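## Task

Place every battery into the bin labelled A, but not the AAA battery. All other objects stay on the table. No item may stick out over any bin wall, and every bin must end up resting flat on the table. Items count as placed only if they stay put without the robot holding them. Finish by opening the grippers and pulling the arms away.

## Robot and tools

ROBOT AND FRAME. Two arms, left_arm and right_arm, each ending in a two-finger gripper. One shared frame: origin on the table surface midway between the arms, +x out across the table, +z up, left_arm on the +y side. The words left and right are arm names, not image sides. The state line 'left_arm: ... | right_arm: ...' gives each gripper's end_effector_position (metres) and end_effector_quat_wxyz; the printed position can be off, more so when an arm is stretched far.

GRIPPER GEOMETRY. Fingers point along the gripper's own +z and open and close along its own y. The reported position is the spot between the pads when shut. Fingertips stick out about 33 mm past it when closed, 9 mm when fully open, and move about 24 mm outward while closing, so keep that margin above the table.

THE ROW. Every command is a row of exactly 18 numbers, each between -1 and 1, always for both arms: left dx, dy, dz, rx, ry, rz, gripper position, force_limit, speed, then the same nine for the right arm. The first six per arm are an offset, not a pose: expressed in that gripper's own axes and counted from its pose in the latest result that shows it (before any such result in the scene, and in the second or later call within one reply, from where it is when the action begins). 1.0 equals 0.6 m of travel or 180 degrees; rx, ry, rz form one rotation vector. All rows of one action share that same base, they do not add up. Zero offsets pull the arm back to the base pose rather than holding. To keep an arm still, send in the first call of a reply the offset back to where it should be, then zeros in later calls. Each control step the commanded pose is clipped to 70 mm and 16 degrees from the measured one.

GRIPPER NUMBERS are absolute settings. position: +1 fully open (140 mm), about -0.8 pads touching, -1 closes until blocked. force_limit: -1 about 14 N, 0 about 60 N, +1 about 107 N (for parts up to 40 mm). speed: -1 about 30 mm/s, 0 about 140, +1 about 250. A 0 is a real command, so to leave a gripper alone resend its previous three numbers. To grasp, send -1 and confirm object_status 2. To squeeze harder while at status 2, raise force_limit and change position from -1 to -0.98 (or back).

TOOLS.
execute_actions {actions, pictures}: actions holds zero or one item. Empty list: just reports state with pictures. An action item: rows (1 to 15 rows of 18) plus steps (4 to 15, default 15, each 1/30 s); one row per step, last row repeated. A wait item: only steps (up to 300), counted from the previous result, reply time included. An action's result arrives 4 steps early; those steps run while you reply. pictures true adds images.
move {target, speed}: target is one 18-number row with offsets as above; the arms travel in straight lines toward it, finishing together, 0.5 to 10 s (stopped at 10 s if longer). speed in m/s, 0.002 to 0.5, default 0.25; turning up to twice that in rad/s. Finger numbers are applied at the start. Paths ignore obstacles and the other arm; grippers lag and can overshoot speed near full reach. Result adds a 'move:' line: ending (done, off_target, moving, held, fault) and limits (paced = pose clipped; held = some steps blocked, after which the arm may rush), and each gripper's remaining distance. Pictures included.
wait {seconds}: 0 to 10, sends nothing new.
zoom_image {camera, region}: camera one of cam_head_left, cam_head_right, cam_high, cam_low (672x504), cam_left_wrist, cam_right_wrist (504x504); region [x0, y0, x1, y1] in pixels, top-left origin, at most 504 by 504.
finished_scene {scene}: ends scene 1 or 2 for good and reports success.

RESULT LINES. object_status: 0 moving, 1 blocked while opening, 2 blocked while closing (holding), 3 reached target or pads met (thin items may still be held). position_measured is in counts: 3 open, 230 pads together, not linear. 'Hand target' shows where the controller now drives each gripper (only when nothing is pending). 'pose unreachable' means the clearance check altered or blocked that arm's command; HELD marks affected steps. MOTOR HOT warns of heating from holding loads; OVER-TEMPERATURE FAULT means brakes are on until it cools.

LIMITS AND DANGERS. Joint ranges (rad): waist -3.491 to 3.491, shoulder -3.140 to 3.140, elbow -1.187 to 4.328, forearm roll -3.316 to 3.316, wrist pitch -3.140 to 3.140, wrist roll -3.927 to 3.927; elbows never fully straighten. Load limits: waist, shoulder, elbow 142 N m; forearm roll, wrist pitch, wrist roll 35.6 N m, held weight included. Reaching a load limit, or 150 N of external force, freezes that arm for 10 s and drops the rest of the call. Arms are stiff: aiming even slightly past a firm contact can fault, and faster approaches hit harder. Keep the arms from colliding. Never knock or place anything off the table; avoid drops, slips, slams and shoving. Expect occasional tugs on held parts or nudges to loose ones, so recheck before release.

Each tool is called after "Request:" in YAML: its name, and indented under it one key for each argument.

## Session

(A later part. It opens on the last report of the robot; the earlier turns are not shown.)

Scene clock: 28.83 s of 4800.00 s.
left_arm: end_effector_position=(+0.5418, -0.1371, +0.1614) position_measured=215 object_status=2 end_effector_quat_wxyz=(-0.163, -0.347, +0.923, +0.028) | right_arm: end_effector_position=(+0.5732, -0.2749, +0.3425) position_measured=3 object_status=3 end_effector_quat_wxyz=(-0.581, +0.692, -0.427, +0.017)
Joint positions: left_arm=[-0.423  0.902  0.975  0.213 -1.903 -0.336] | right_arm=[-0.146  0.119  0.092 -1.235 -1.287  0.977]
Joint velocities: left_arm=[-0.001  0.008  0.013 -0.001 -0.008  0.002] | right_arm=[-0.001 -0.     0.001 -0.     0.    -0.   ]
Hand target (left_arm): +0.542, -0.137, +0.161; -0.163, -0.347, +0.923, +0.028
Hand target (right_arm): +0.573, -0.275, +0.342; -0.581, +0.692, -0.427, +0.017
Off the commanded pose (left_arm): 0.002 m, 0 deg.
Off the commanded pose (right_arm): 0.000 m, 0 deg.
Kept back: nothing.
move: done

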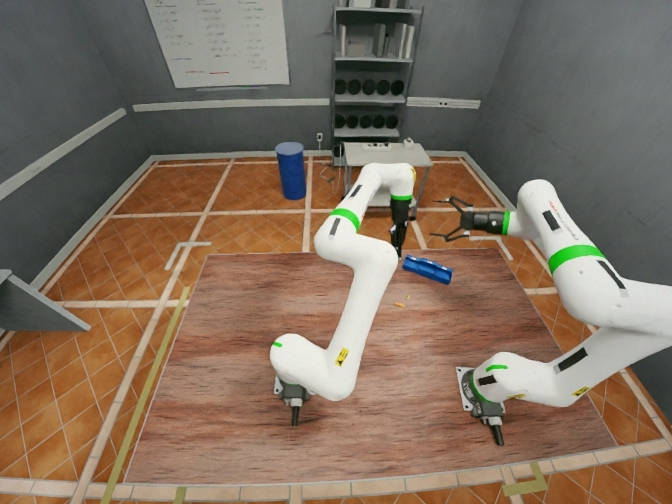

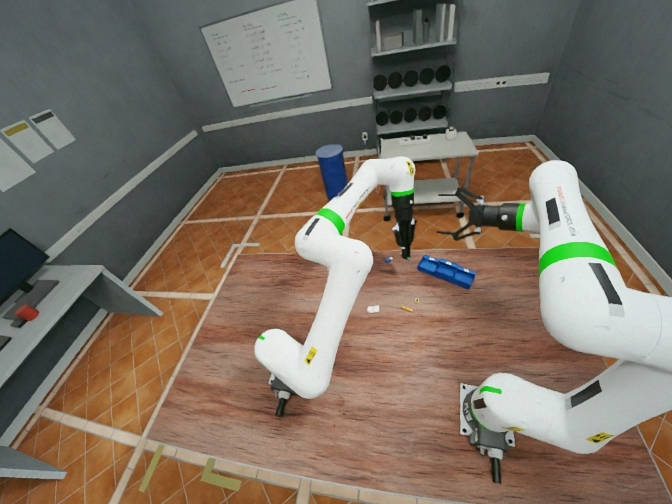

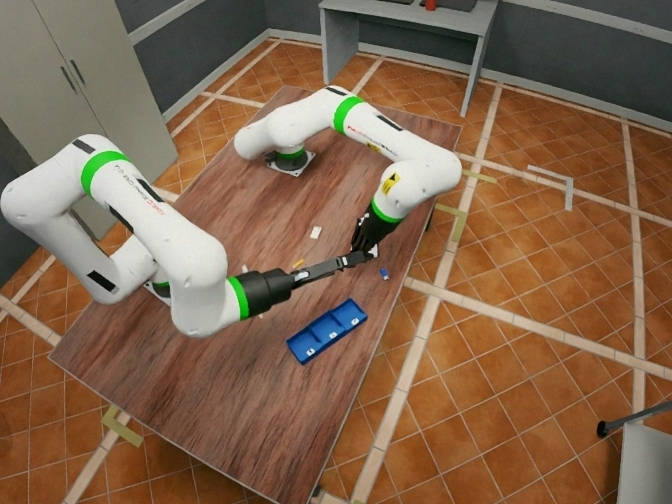

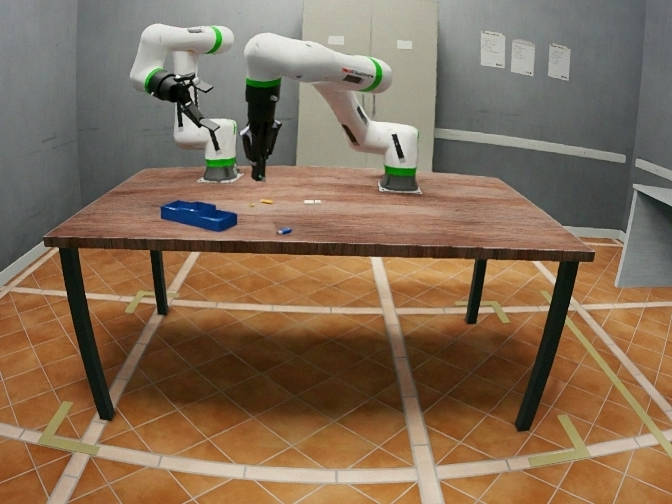

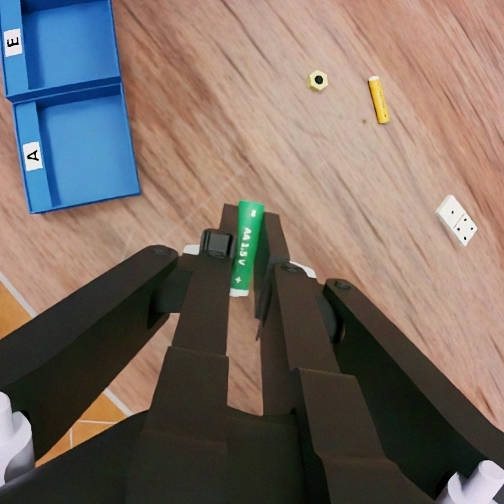

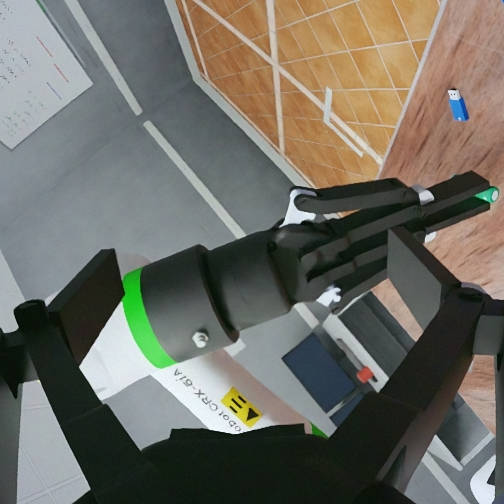

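Request:
move:
  target: [0.06,-0.18,0.1,0,0,0,-1,0,0,0,0,0,0,0,0,1,0,0]

Scene clock: 30.10 s of 4800.00 s.
left_arm: end_effector_position=(+0.5648, -0.2454, +0.0967) position_measured=215 object_status=2 end_effector_quat_wxyz=(-0.146, -0.355, +0.923, -0.015) | right_arm: end_effector_position=(+0.5732, -0.2749, +0.3425) position_measured=3 object_status=3 end_effector_quat_wxyz=(-0.581, +0.692, -0.427, +0.017)
Joint positions: left_arm=[-0.517  1.265  1.489  0.272 -1.935 -0.191] | right_arm=[-0.146  0.119  0.092 -1.235 -1.287  0.977]
Joint velocities: left_arm=[ 0.001 -0.003 -0.002  0.     0.     0.   ] | right_arm=[ 0.002  0.     0.003 -0.     0.    -0.001]
Hand target (left_arm): +0.565, -0.245, +0.097; -0.146, -0.355, +0.923, -0.015
Hand target (right_arm): +0.573, -0.275, +0.342; -0.581, +0.692, -0.427, +0.017
Off the commanded pose (left_arm): 0.001 m, 5 deg.
Off the commanded pose (right_arm): 0.000 m, 0 deg.
Kept back: nothing.
move: off_target (left_arm)

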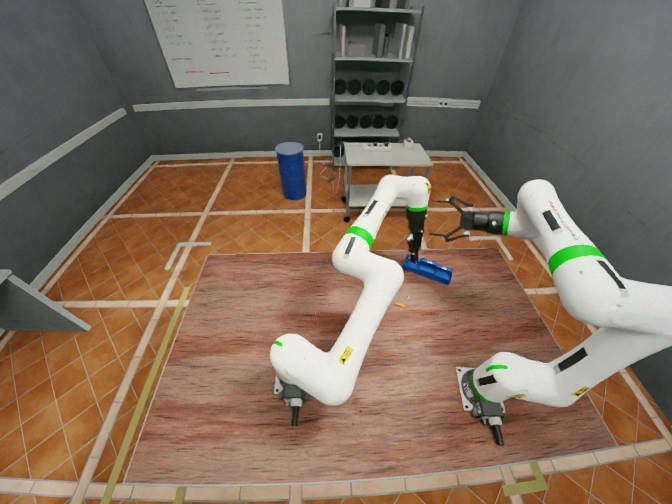

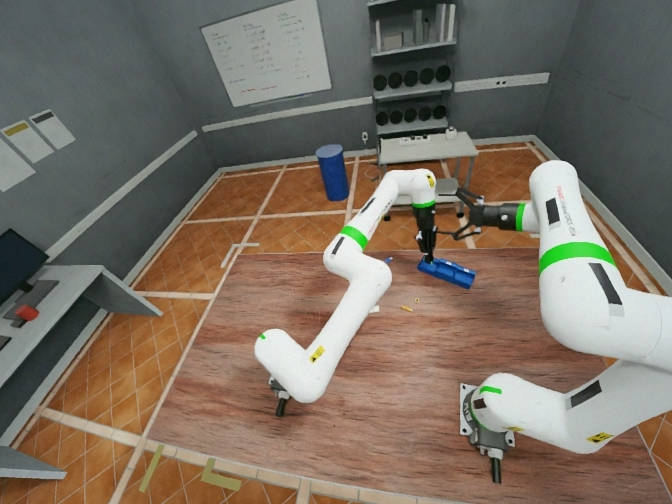

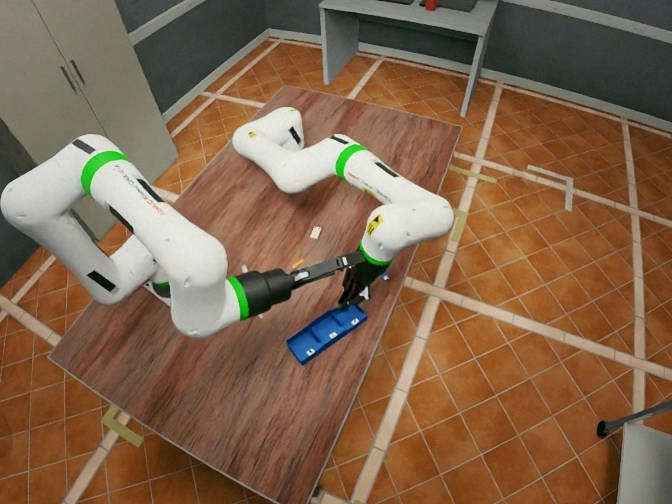

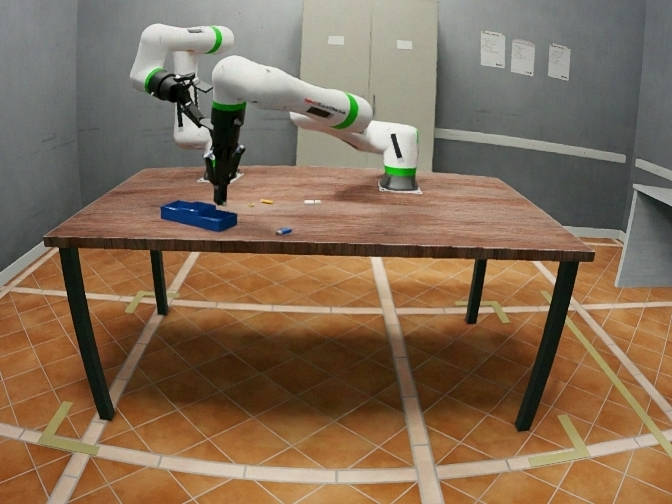

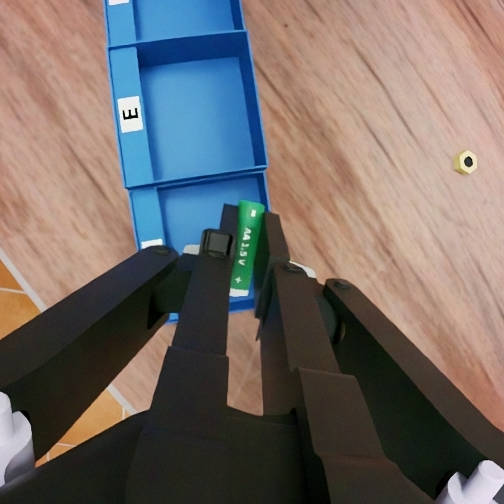

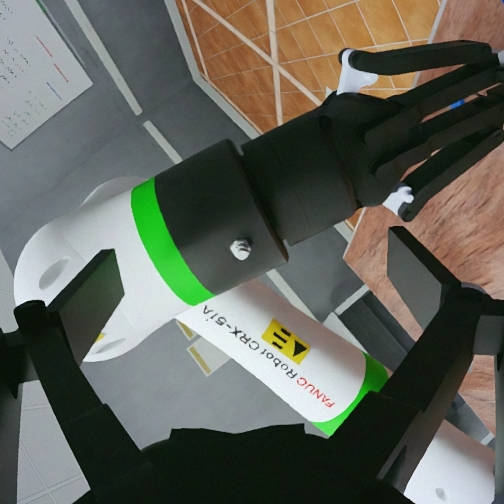

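Request:
move:
  target: [0,-0.03,0.03,0,0,0,-1,0,0,0,0,0,0,0,0,1,0,0]

Request:
move:
  target: [0,0,0,0,0,0,-0.3,0,0,0,0,0,0,0,0,1,0,0]

Request:
move:
  target: [0,0.2,-0.25,0,0,0,-0.3,0,0,0,0,0,0,0,0,1,0,0]

Request:
finished_scene:
  scene: 1

Scene clock: 31.03 s of 4800.00 s.
left_arm: end_effector_position=(+0.5712, -0.2606, +0.0777) position_measured=215 object_status=2 end_effector_quat_wxyz=(-0.142, -0.357, +0.923, -0.028) | right_arm: end_effector_position=(+0.5732, -0.2749, +0.3425) position_measured=3 object_status=3 end_effector_quat_wxyz=(-0.581, +0.692, -0.427, +0.017)
Joint positions: left_arm=[-0.526  1.288  1.488  0.276 -1.884 -0.188] | right_arm=[-0.146  0.119  0.092 -1.235 -1.287  0.977]
Joint velocities: left_arm=[-0.    -0.002 -0.002  0.     0.001 -0.   ] | right_arm=[ 0.002  0.    -0.001  0.    -0.    -0.001]
Hand target (left_arm): +0.571, -0.261, +0.078; -0.142, -0.356, +0.923, -0.028
Hand target (right_arm): +0.573, -0.275, +0.342; -0.581, +0.692, -0.427, +0.017
Off the commanded pose (left_arm): 0.001 m, 2 deg.
Off the commanded pose (right_arm): 0.000 m, 0 deg.
Kept back: nothing.
move: done

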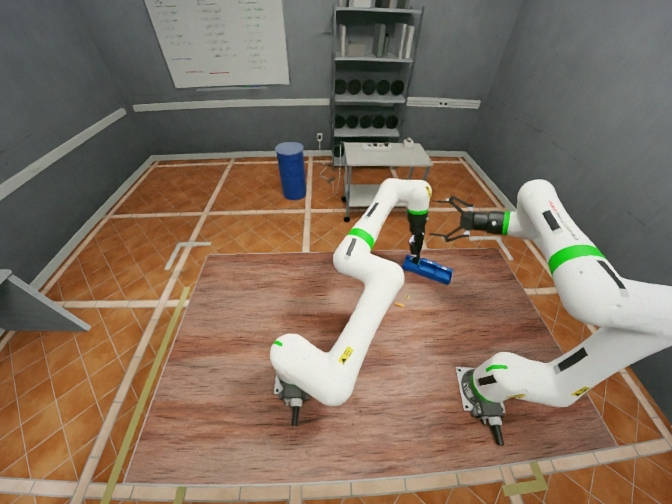

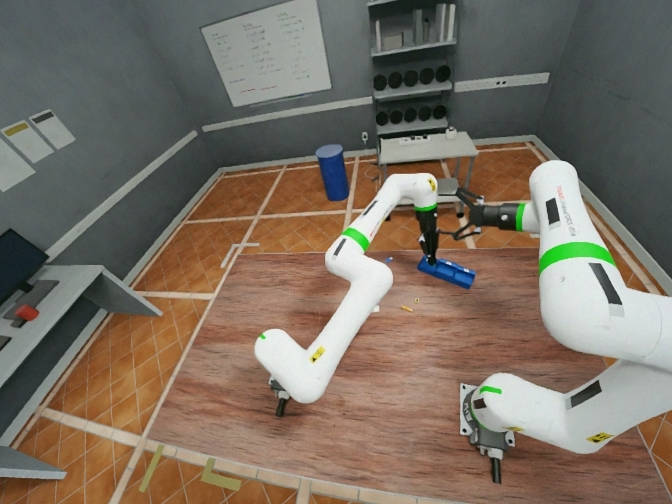

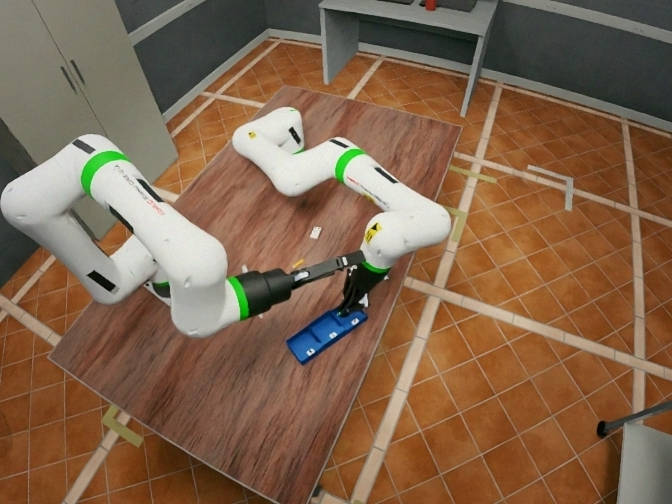

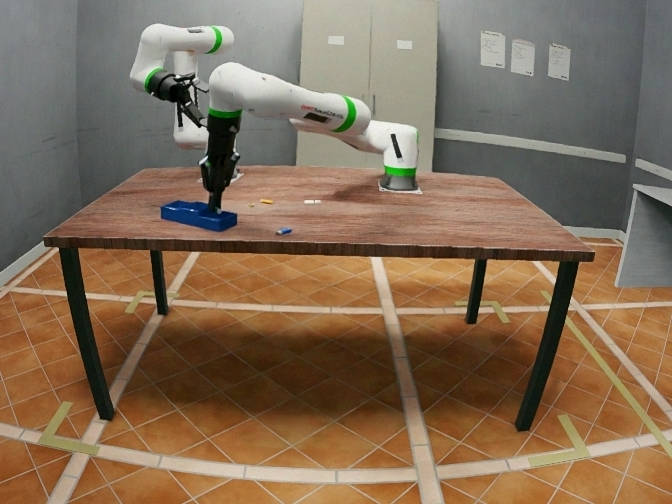

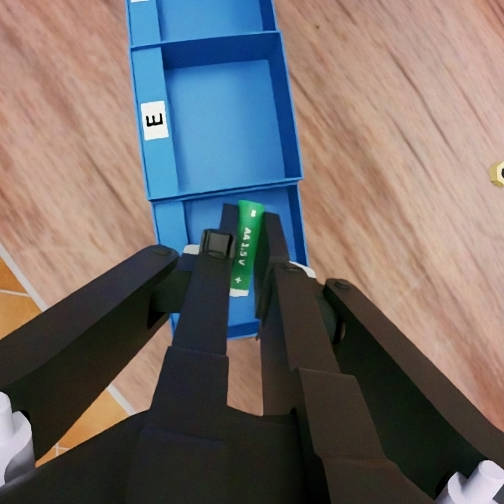

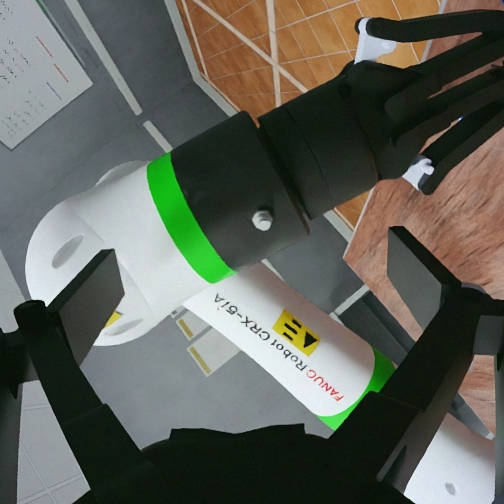

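Scene clock: 31.53 s of 4800.00 s.
left_arm: end_effector_position=(+0.5712, -0.2606, +0.0776) position_measured=167 object_status=3 end_effector_quat_wxyz=(-0.142, -0.357, +0.923, -0.028) | right_arm: end_effector_position=(+0.5732, -0.2749, +0.3425) position_measured=3 object_status=3 end_effector_quat_wxyz=(-0.581, +0.692, -0.427, +0.017)
Joint positions: left_arm=[-0.526  1.288  1.488  0.276 -1.884 -0.188] | right_arm=[-0.146  0.119  0.092 -1.235 -1.287  0.977]
Joint velocities: left_arm=[ 0.001 -0.001 -0.    -0.     0.     0.   ] | right_arm=[ 0.     0.    -0.001  0.    -0.    -0.001]
Hand target (left_arm): +0.571, -0.261, +0.078; -0.142, -0.357, +0.923, -0.028
Hand target (right_arm): +0.573, -0.275, +0.342; -0.581, +0.692, -0.427, +0.017
Off the commanded pose (left_arm): 0.000 m, 0 deg.
Off the commanded pose (right_arm): 0.000 m, 0 deg.
Kept back: nothing.
move: done

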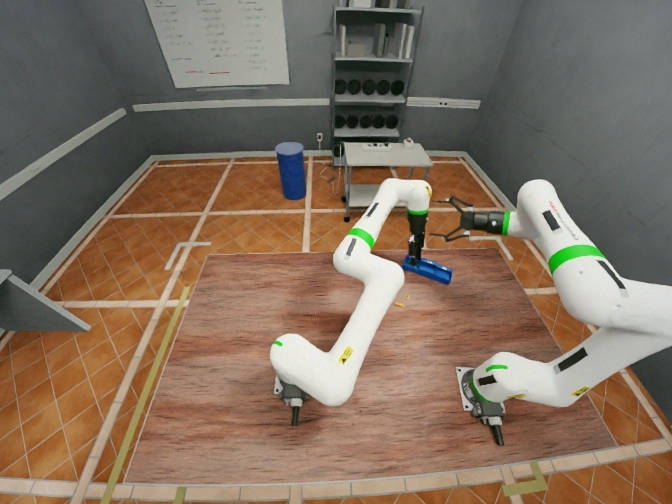

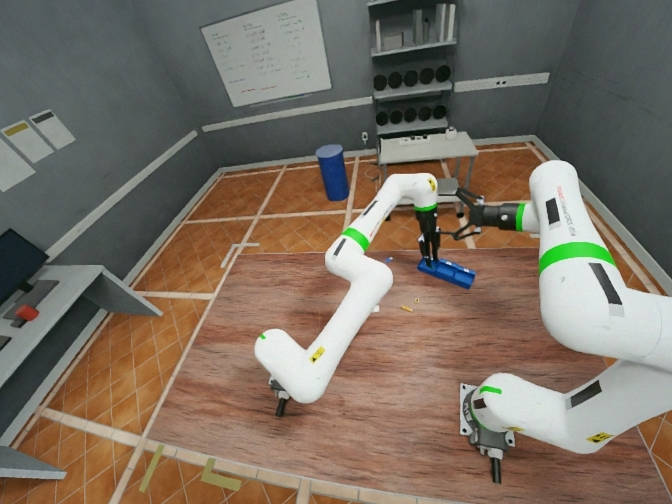

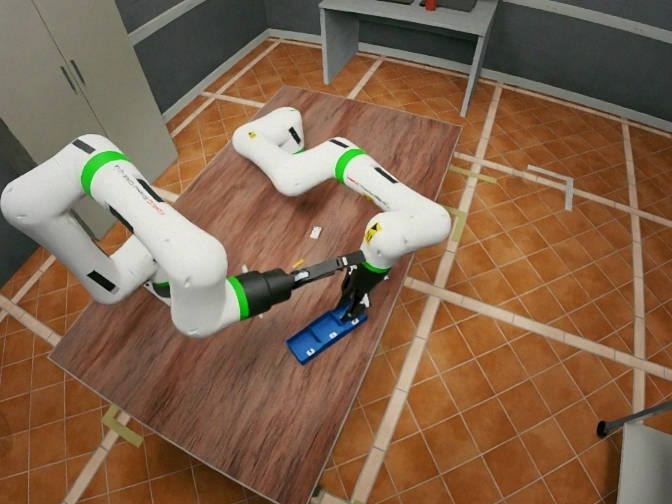

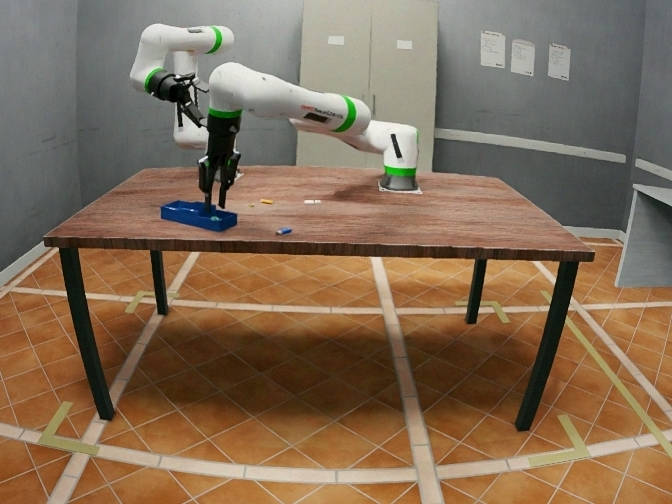

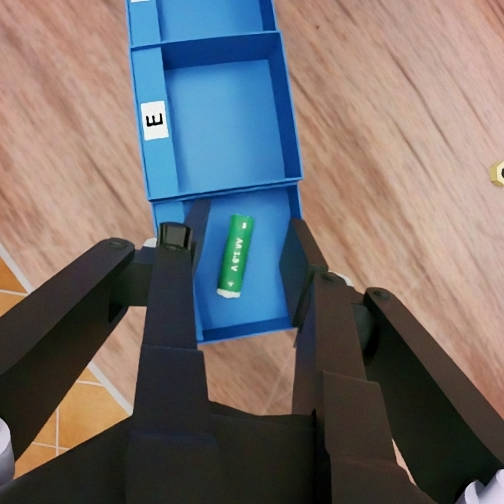

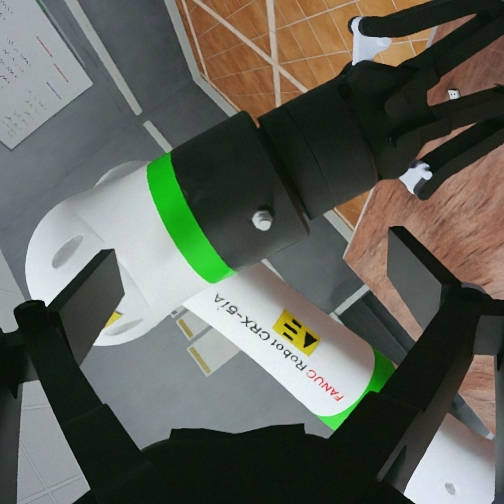

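Scene clock: 32.97 s of 4800.00 s.
left_arm: end_effector_position=(+0.5273, -0.1480, +0.2270) position_measured=167 object_status=3 end_effector_quat_wxyz=(-0.142, -0.356, +0.923, -0.027) | right_arm: end_effector_position=(+0.5732, -0.2749, +0.3425) position_measured=3 object_status=3 end_effector_quat_wxyz=(-0.581, +0.692, -0.427, +0.017)
Joint positions: left_arm=[-0.425  0.744  0.859  0.257 -1.829 -0.311] | right_arm=[-0.146  0.119  0.092 -1.235 -1.287  0.977]
Joint velocities: left_arm=[ 0.     0.001 -0.003  0.001  0.002 -0.001] | right_arm=[ 0.001  0.    -0.001 -0.     0.    -0.001]
Hand target (left_arm): +0.527, -0.148, +0.227; -0.142, -0.356, +0.923, -0.027
Hand target (right_arm): +0.573, -0.275, +0.342; -0.581, +0.692, -0.427, +0.017
Off the commanded pose (left_arm): 0.001 m, 0 deg.
Off the commanded pose (right_arm): 0.000 m, 0 deg.
Kept back: nothing.
move: done

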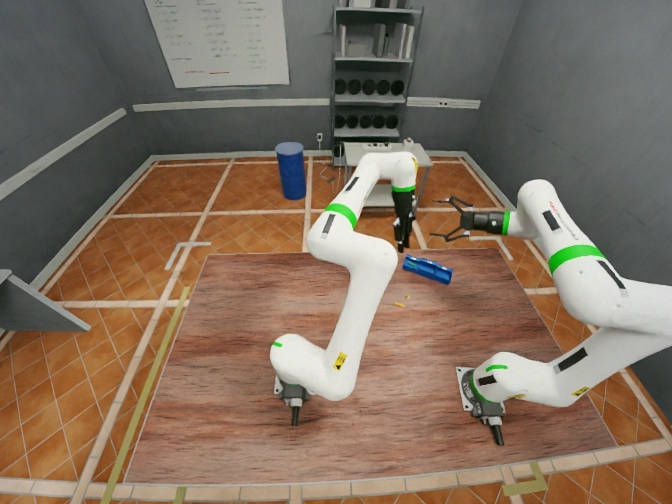

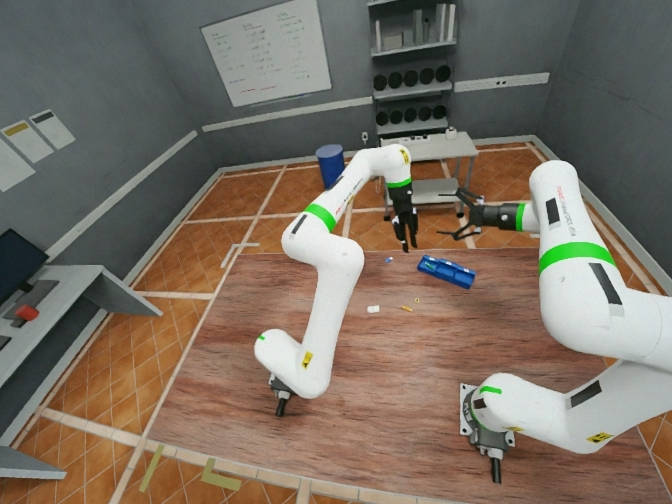

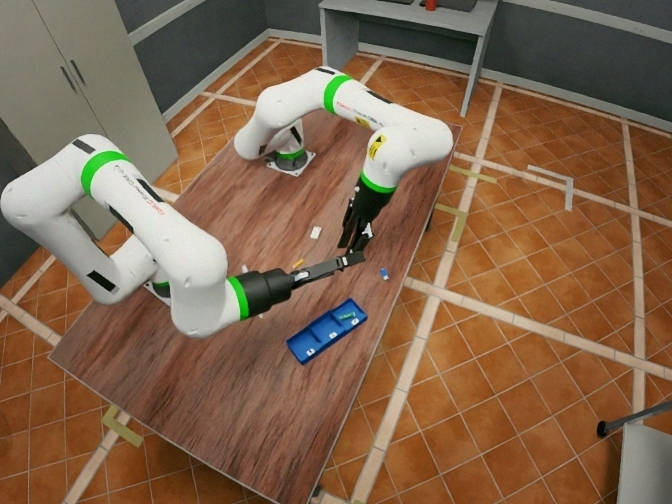

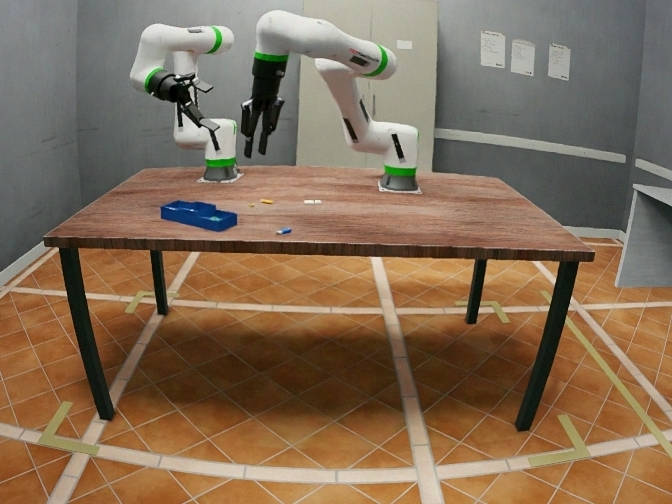

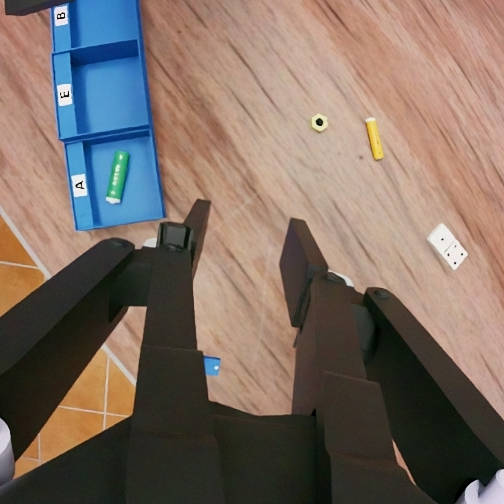

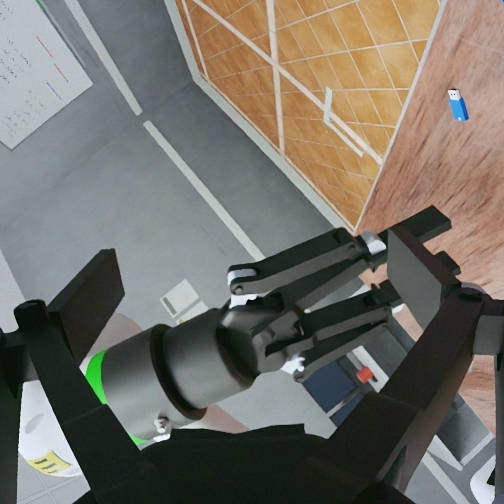

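The scene is finished: the task was done.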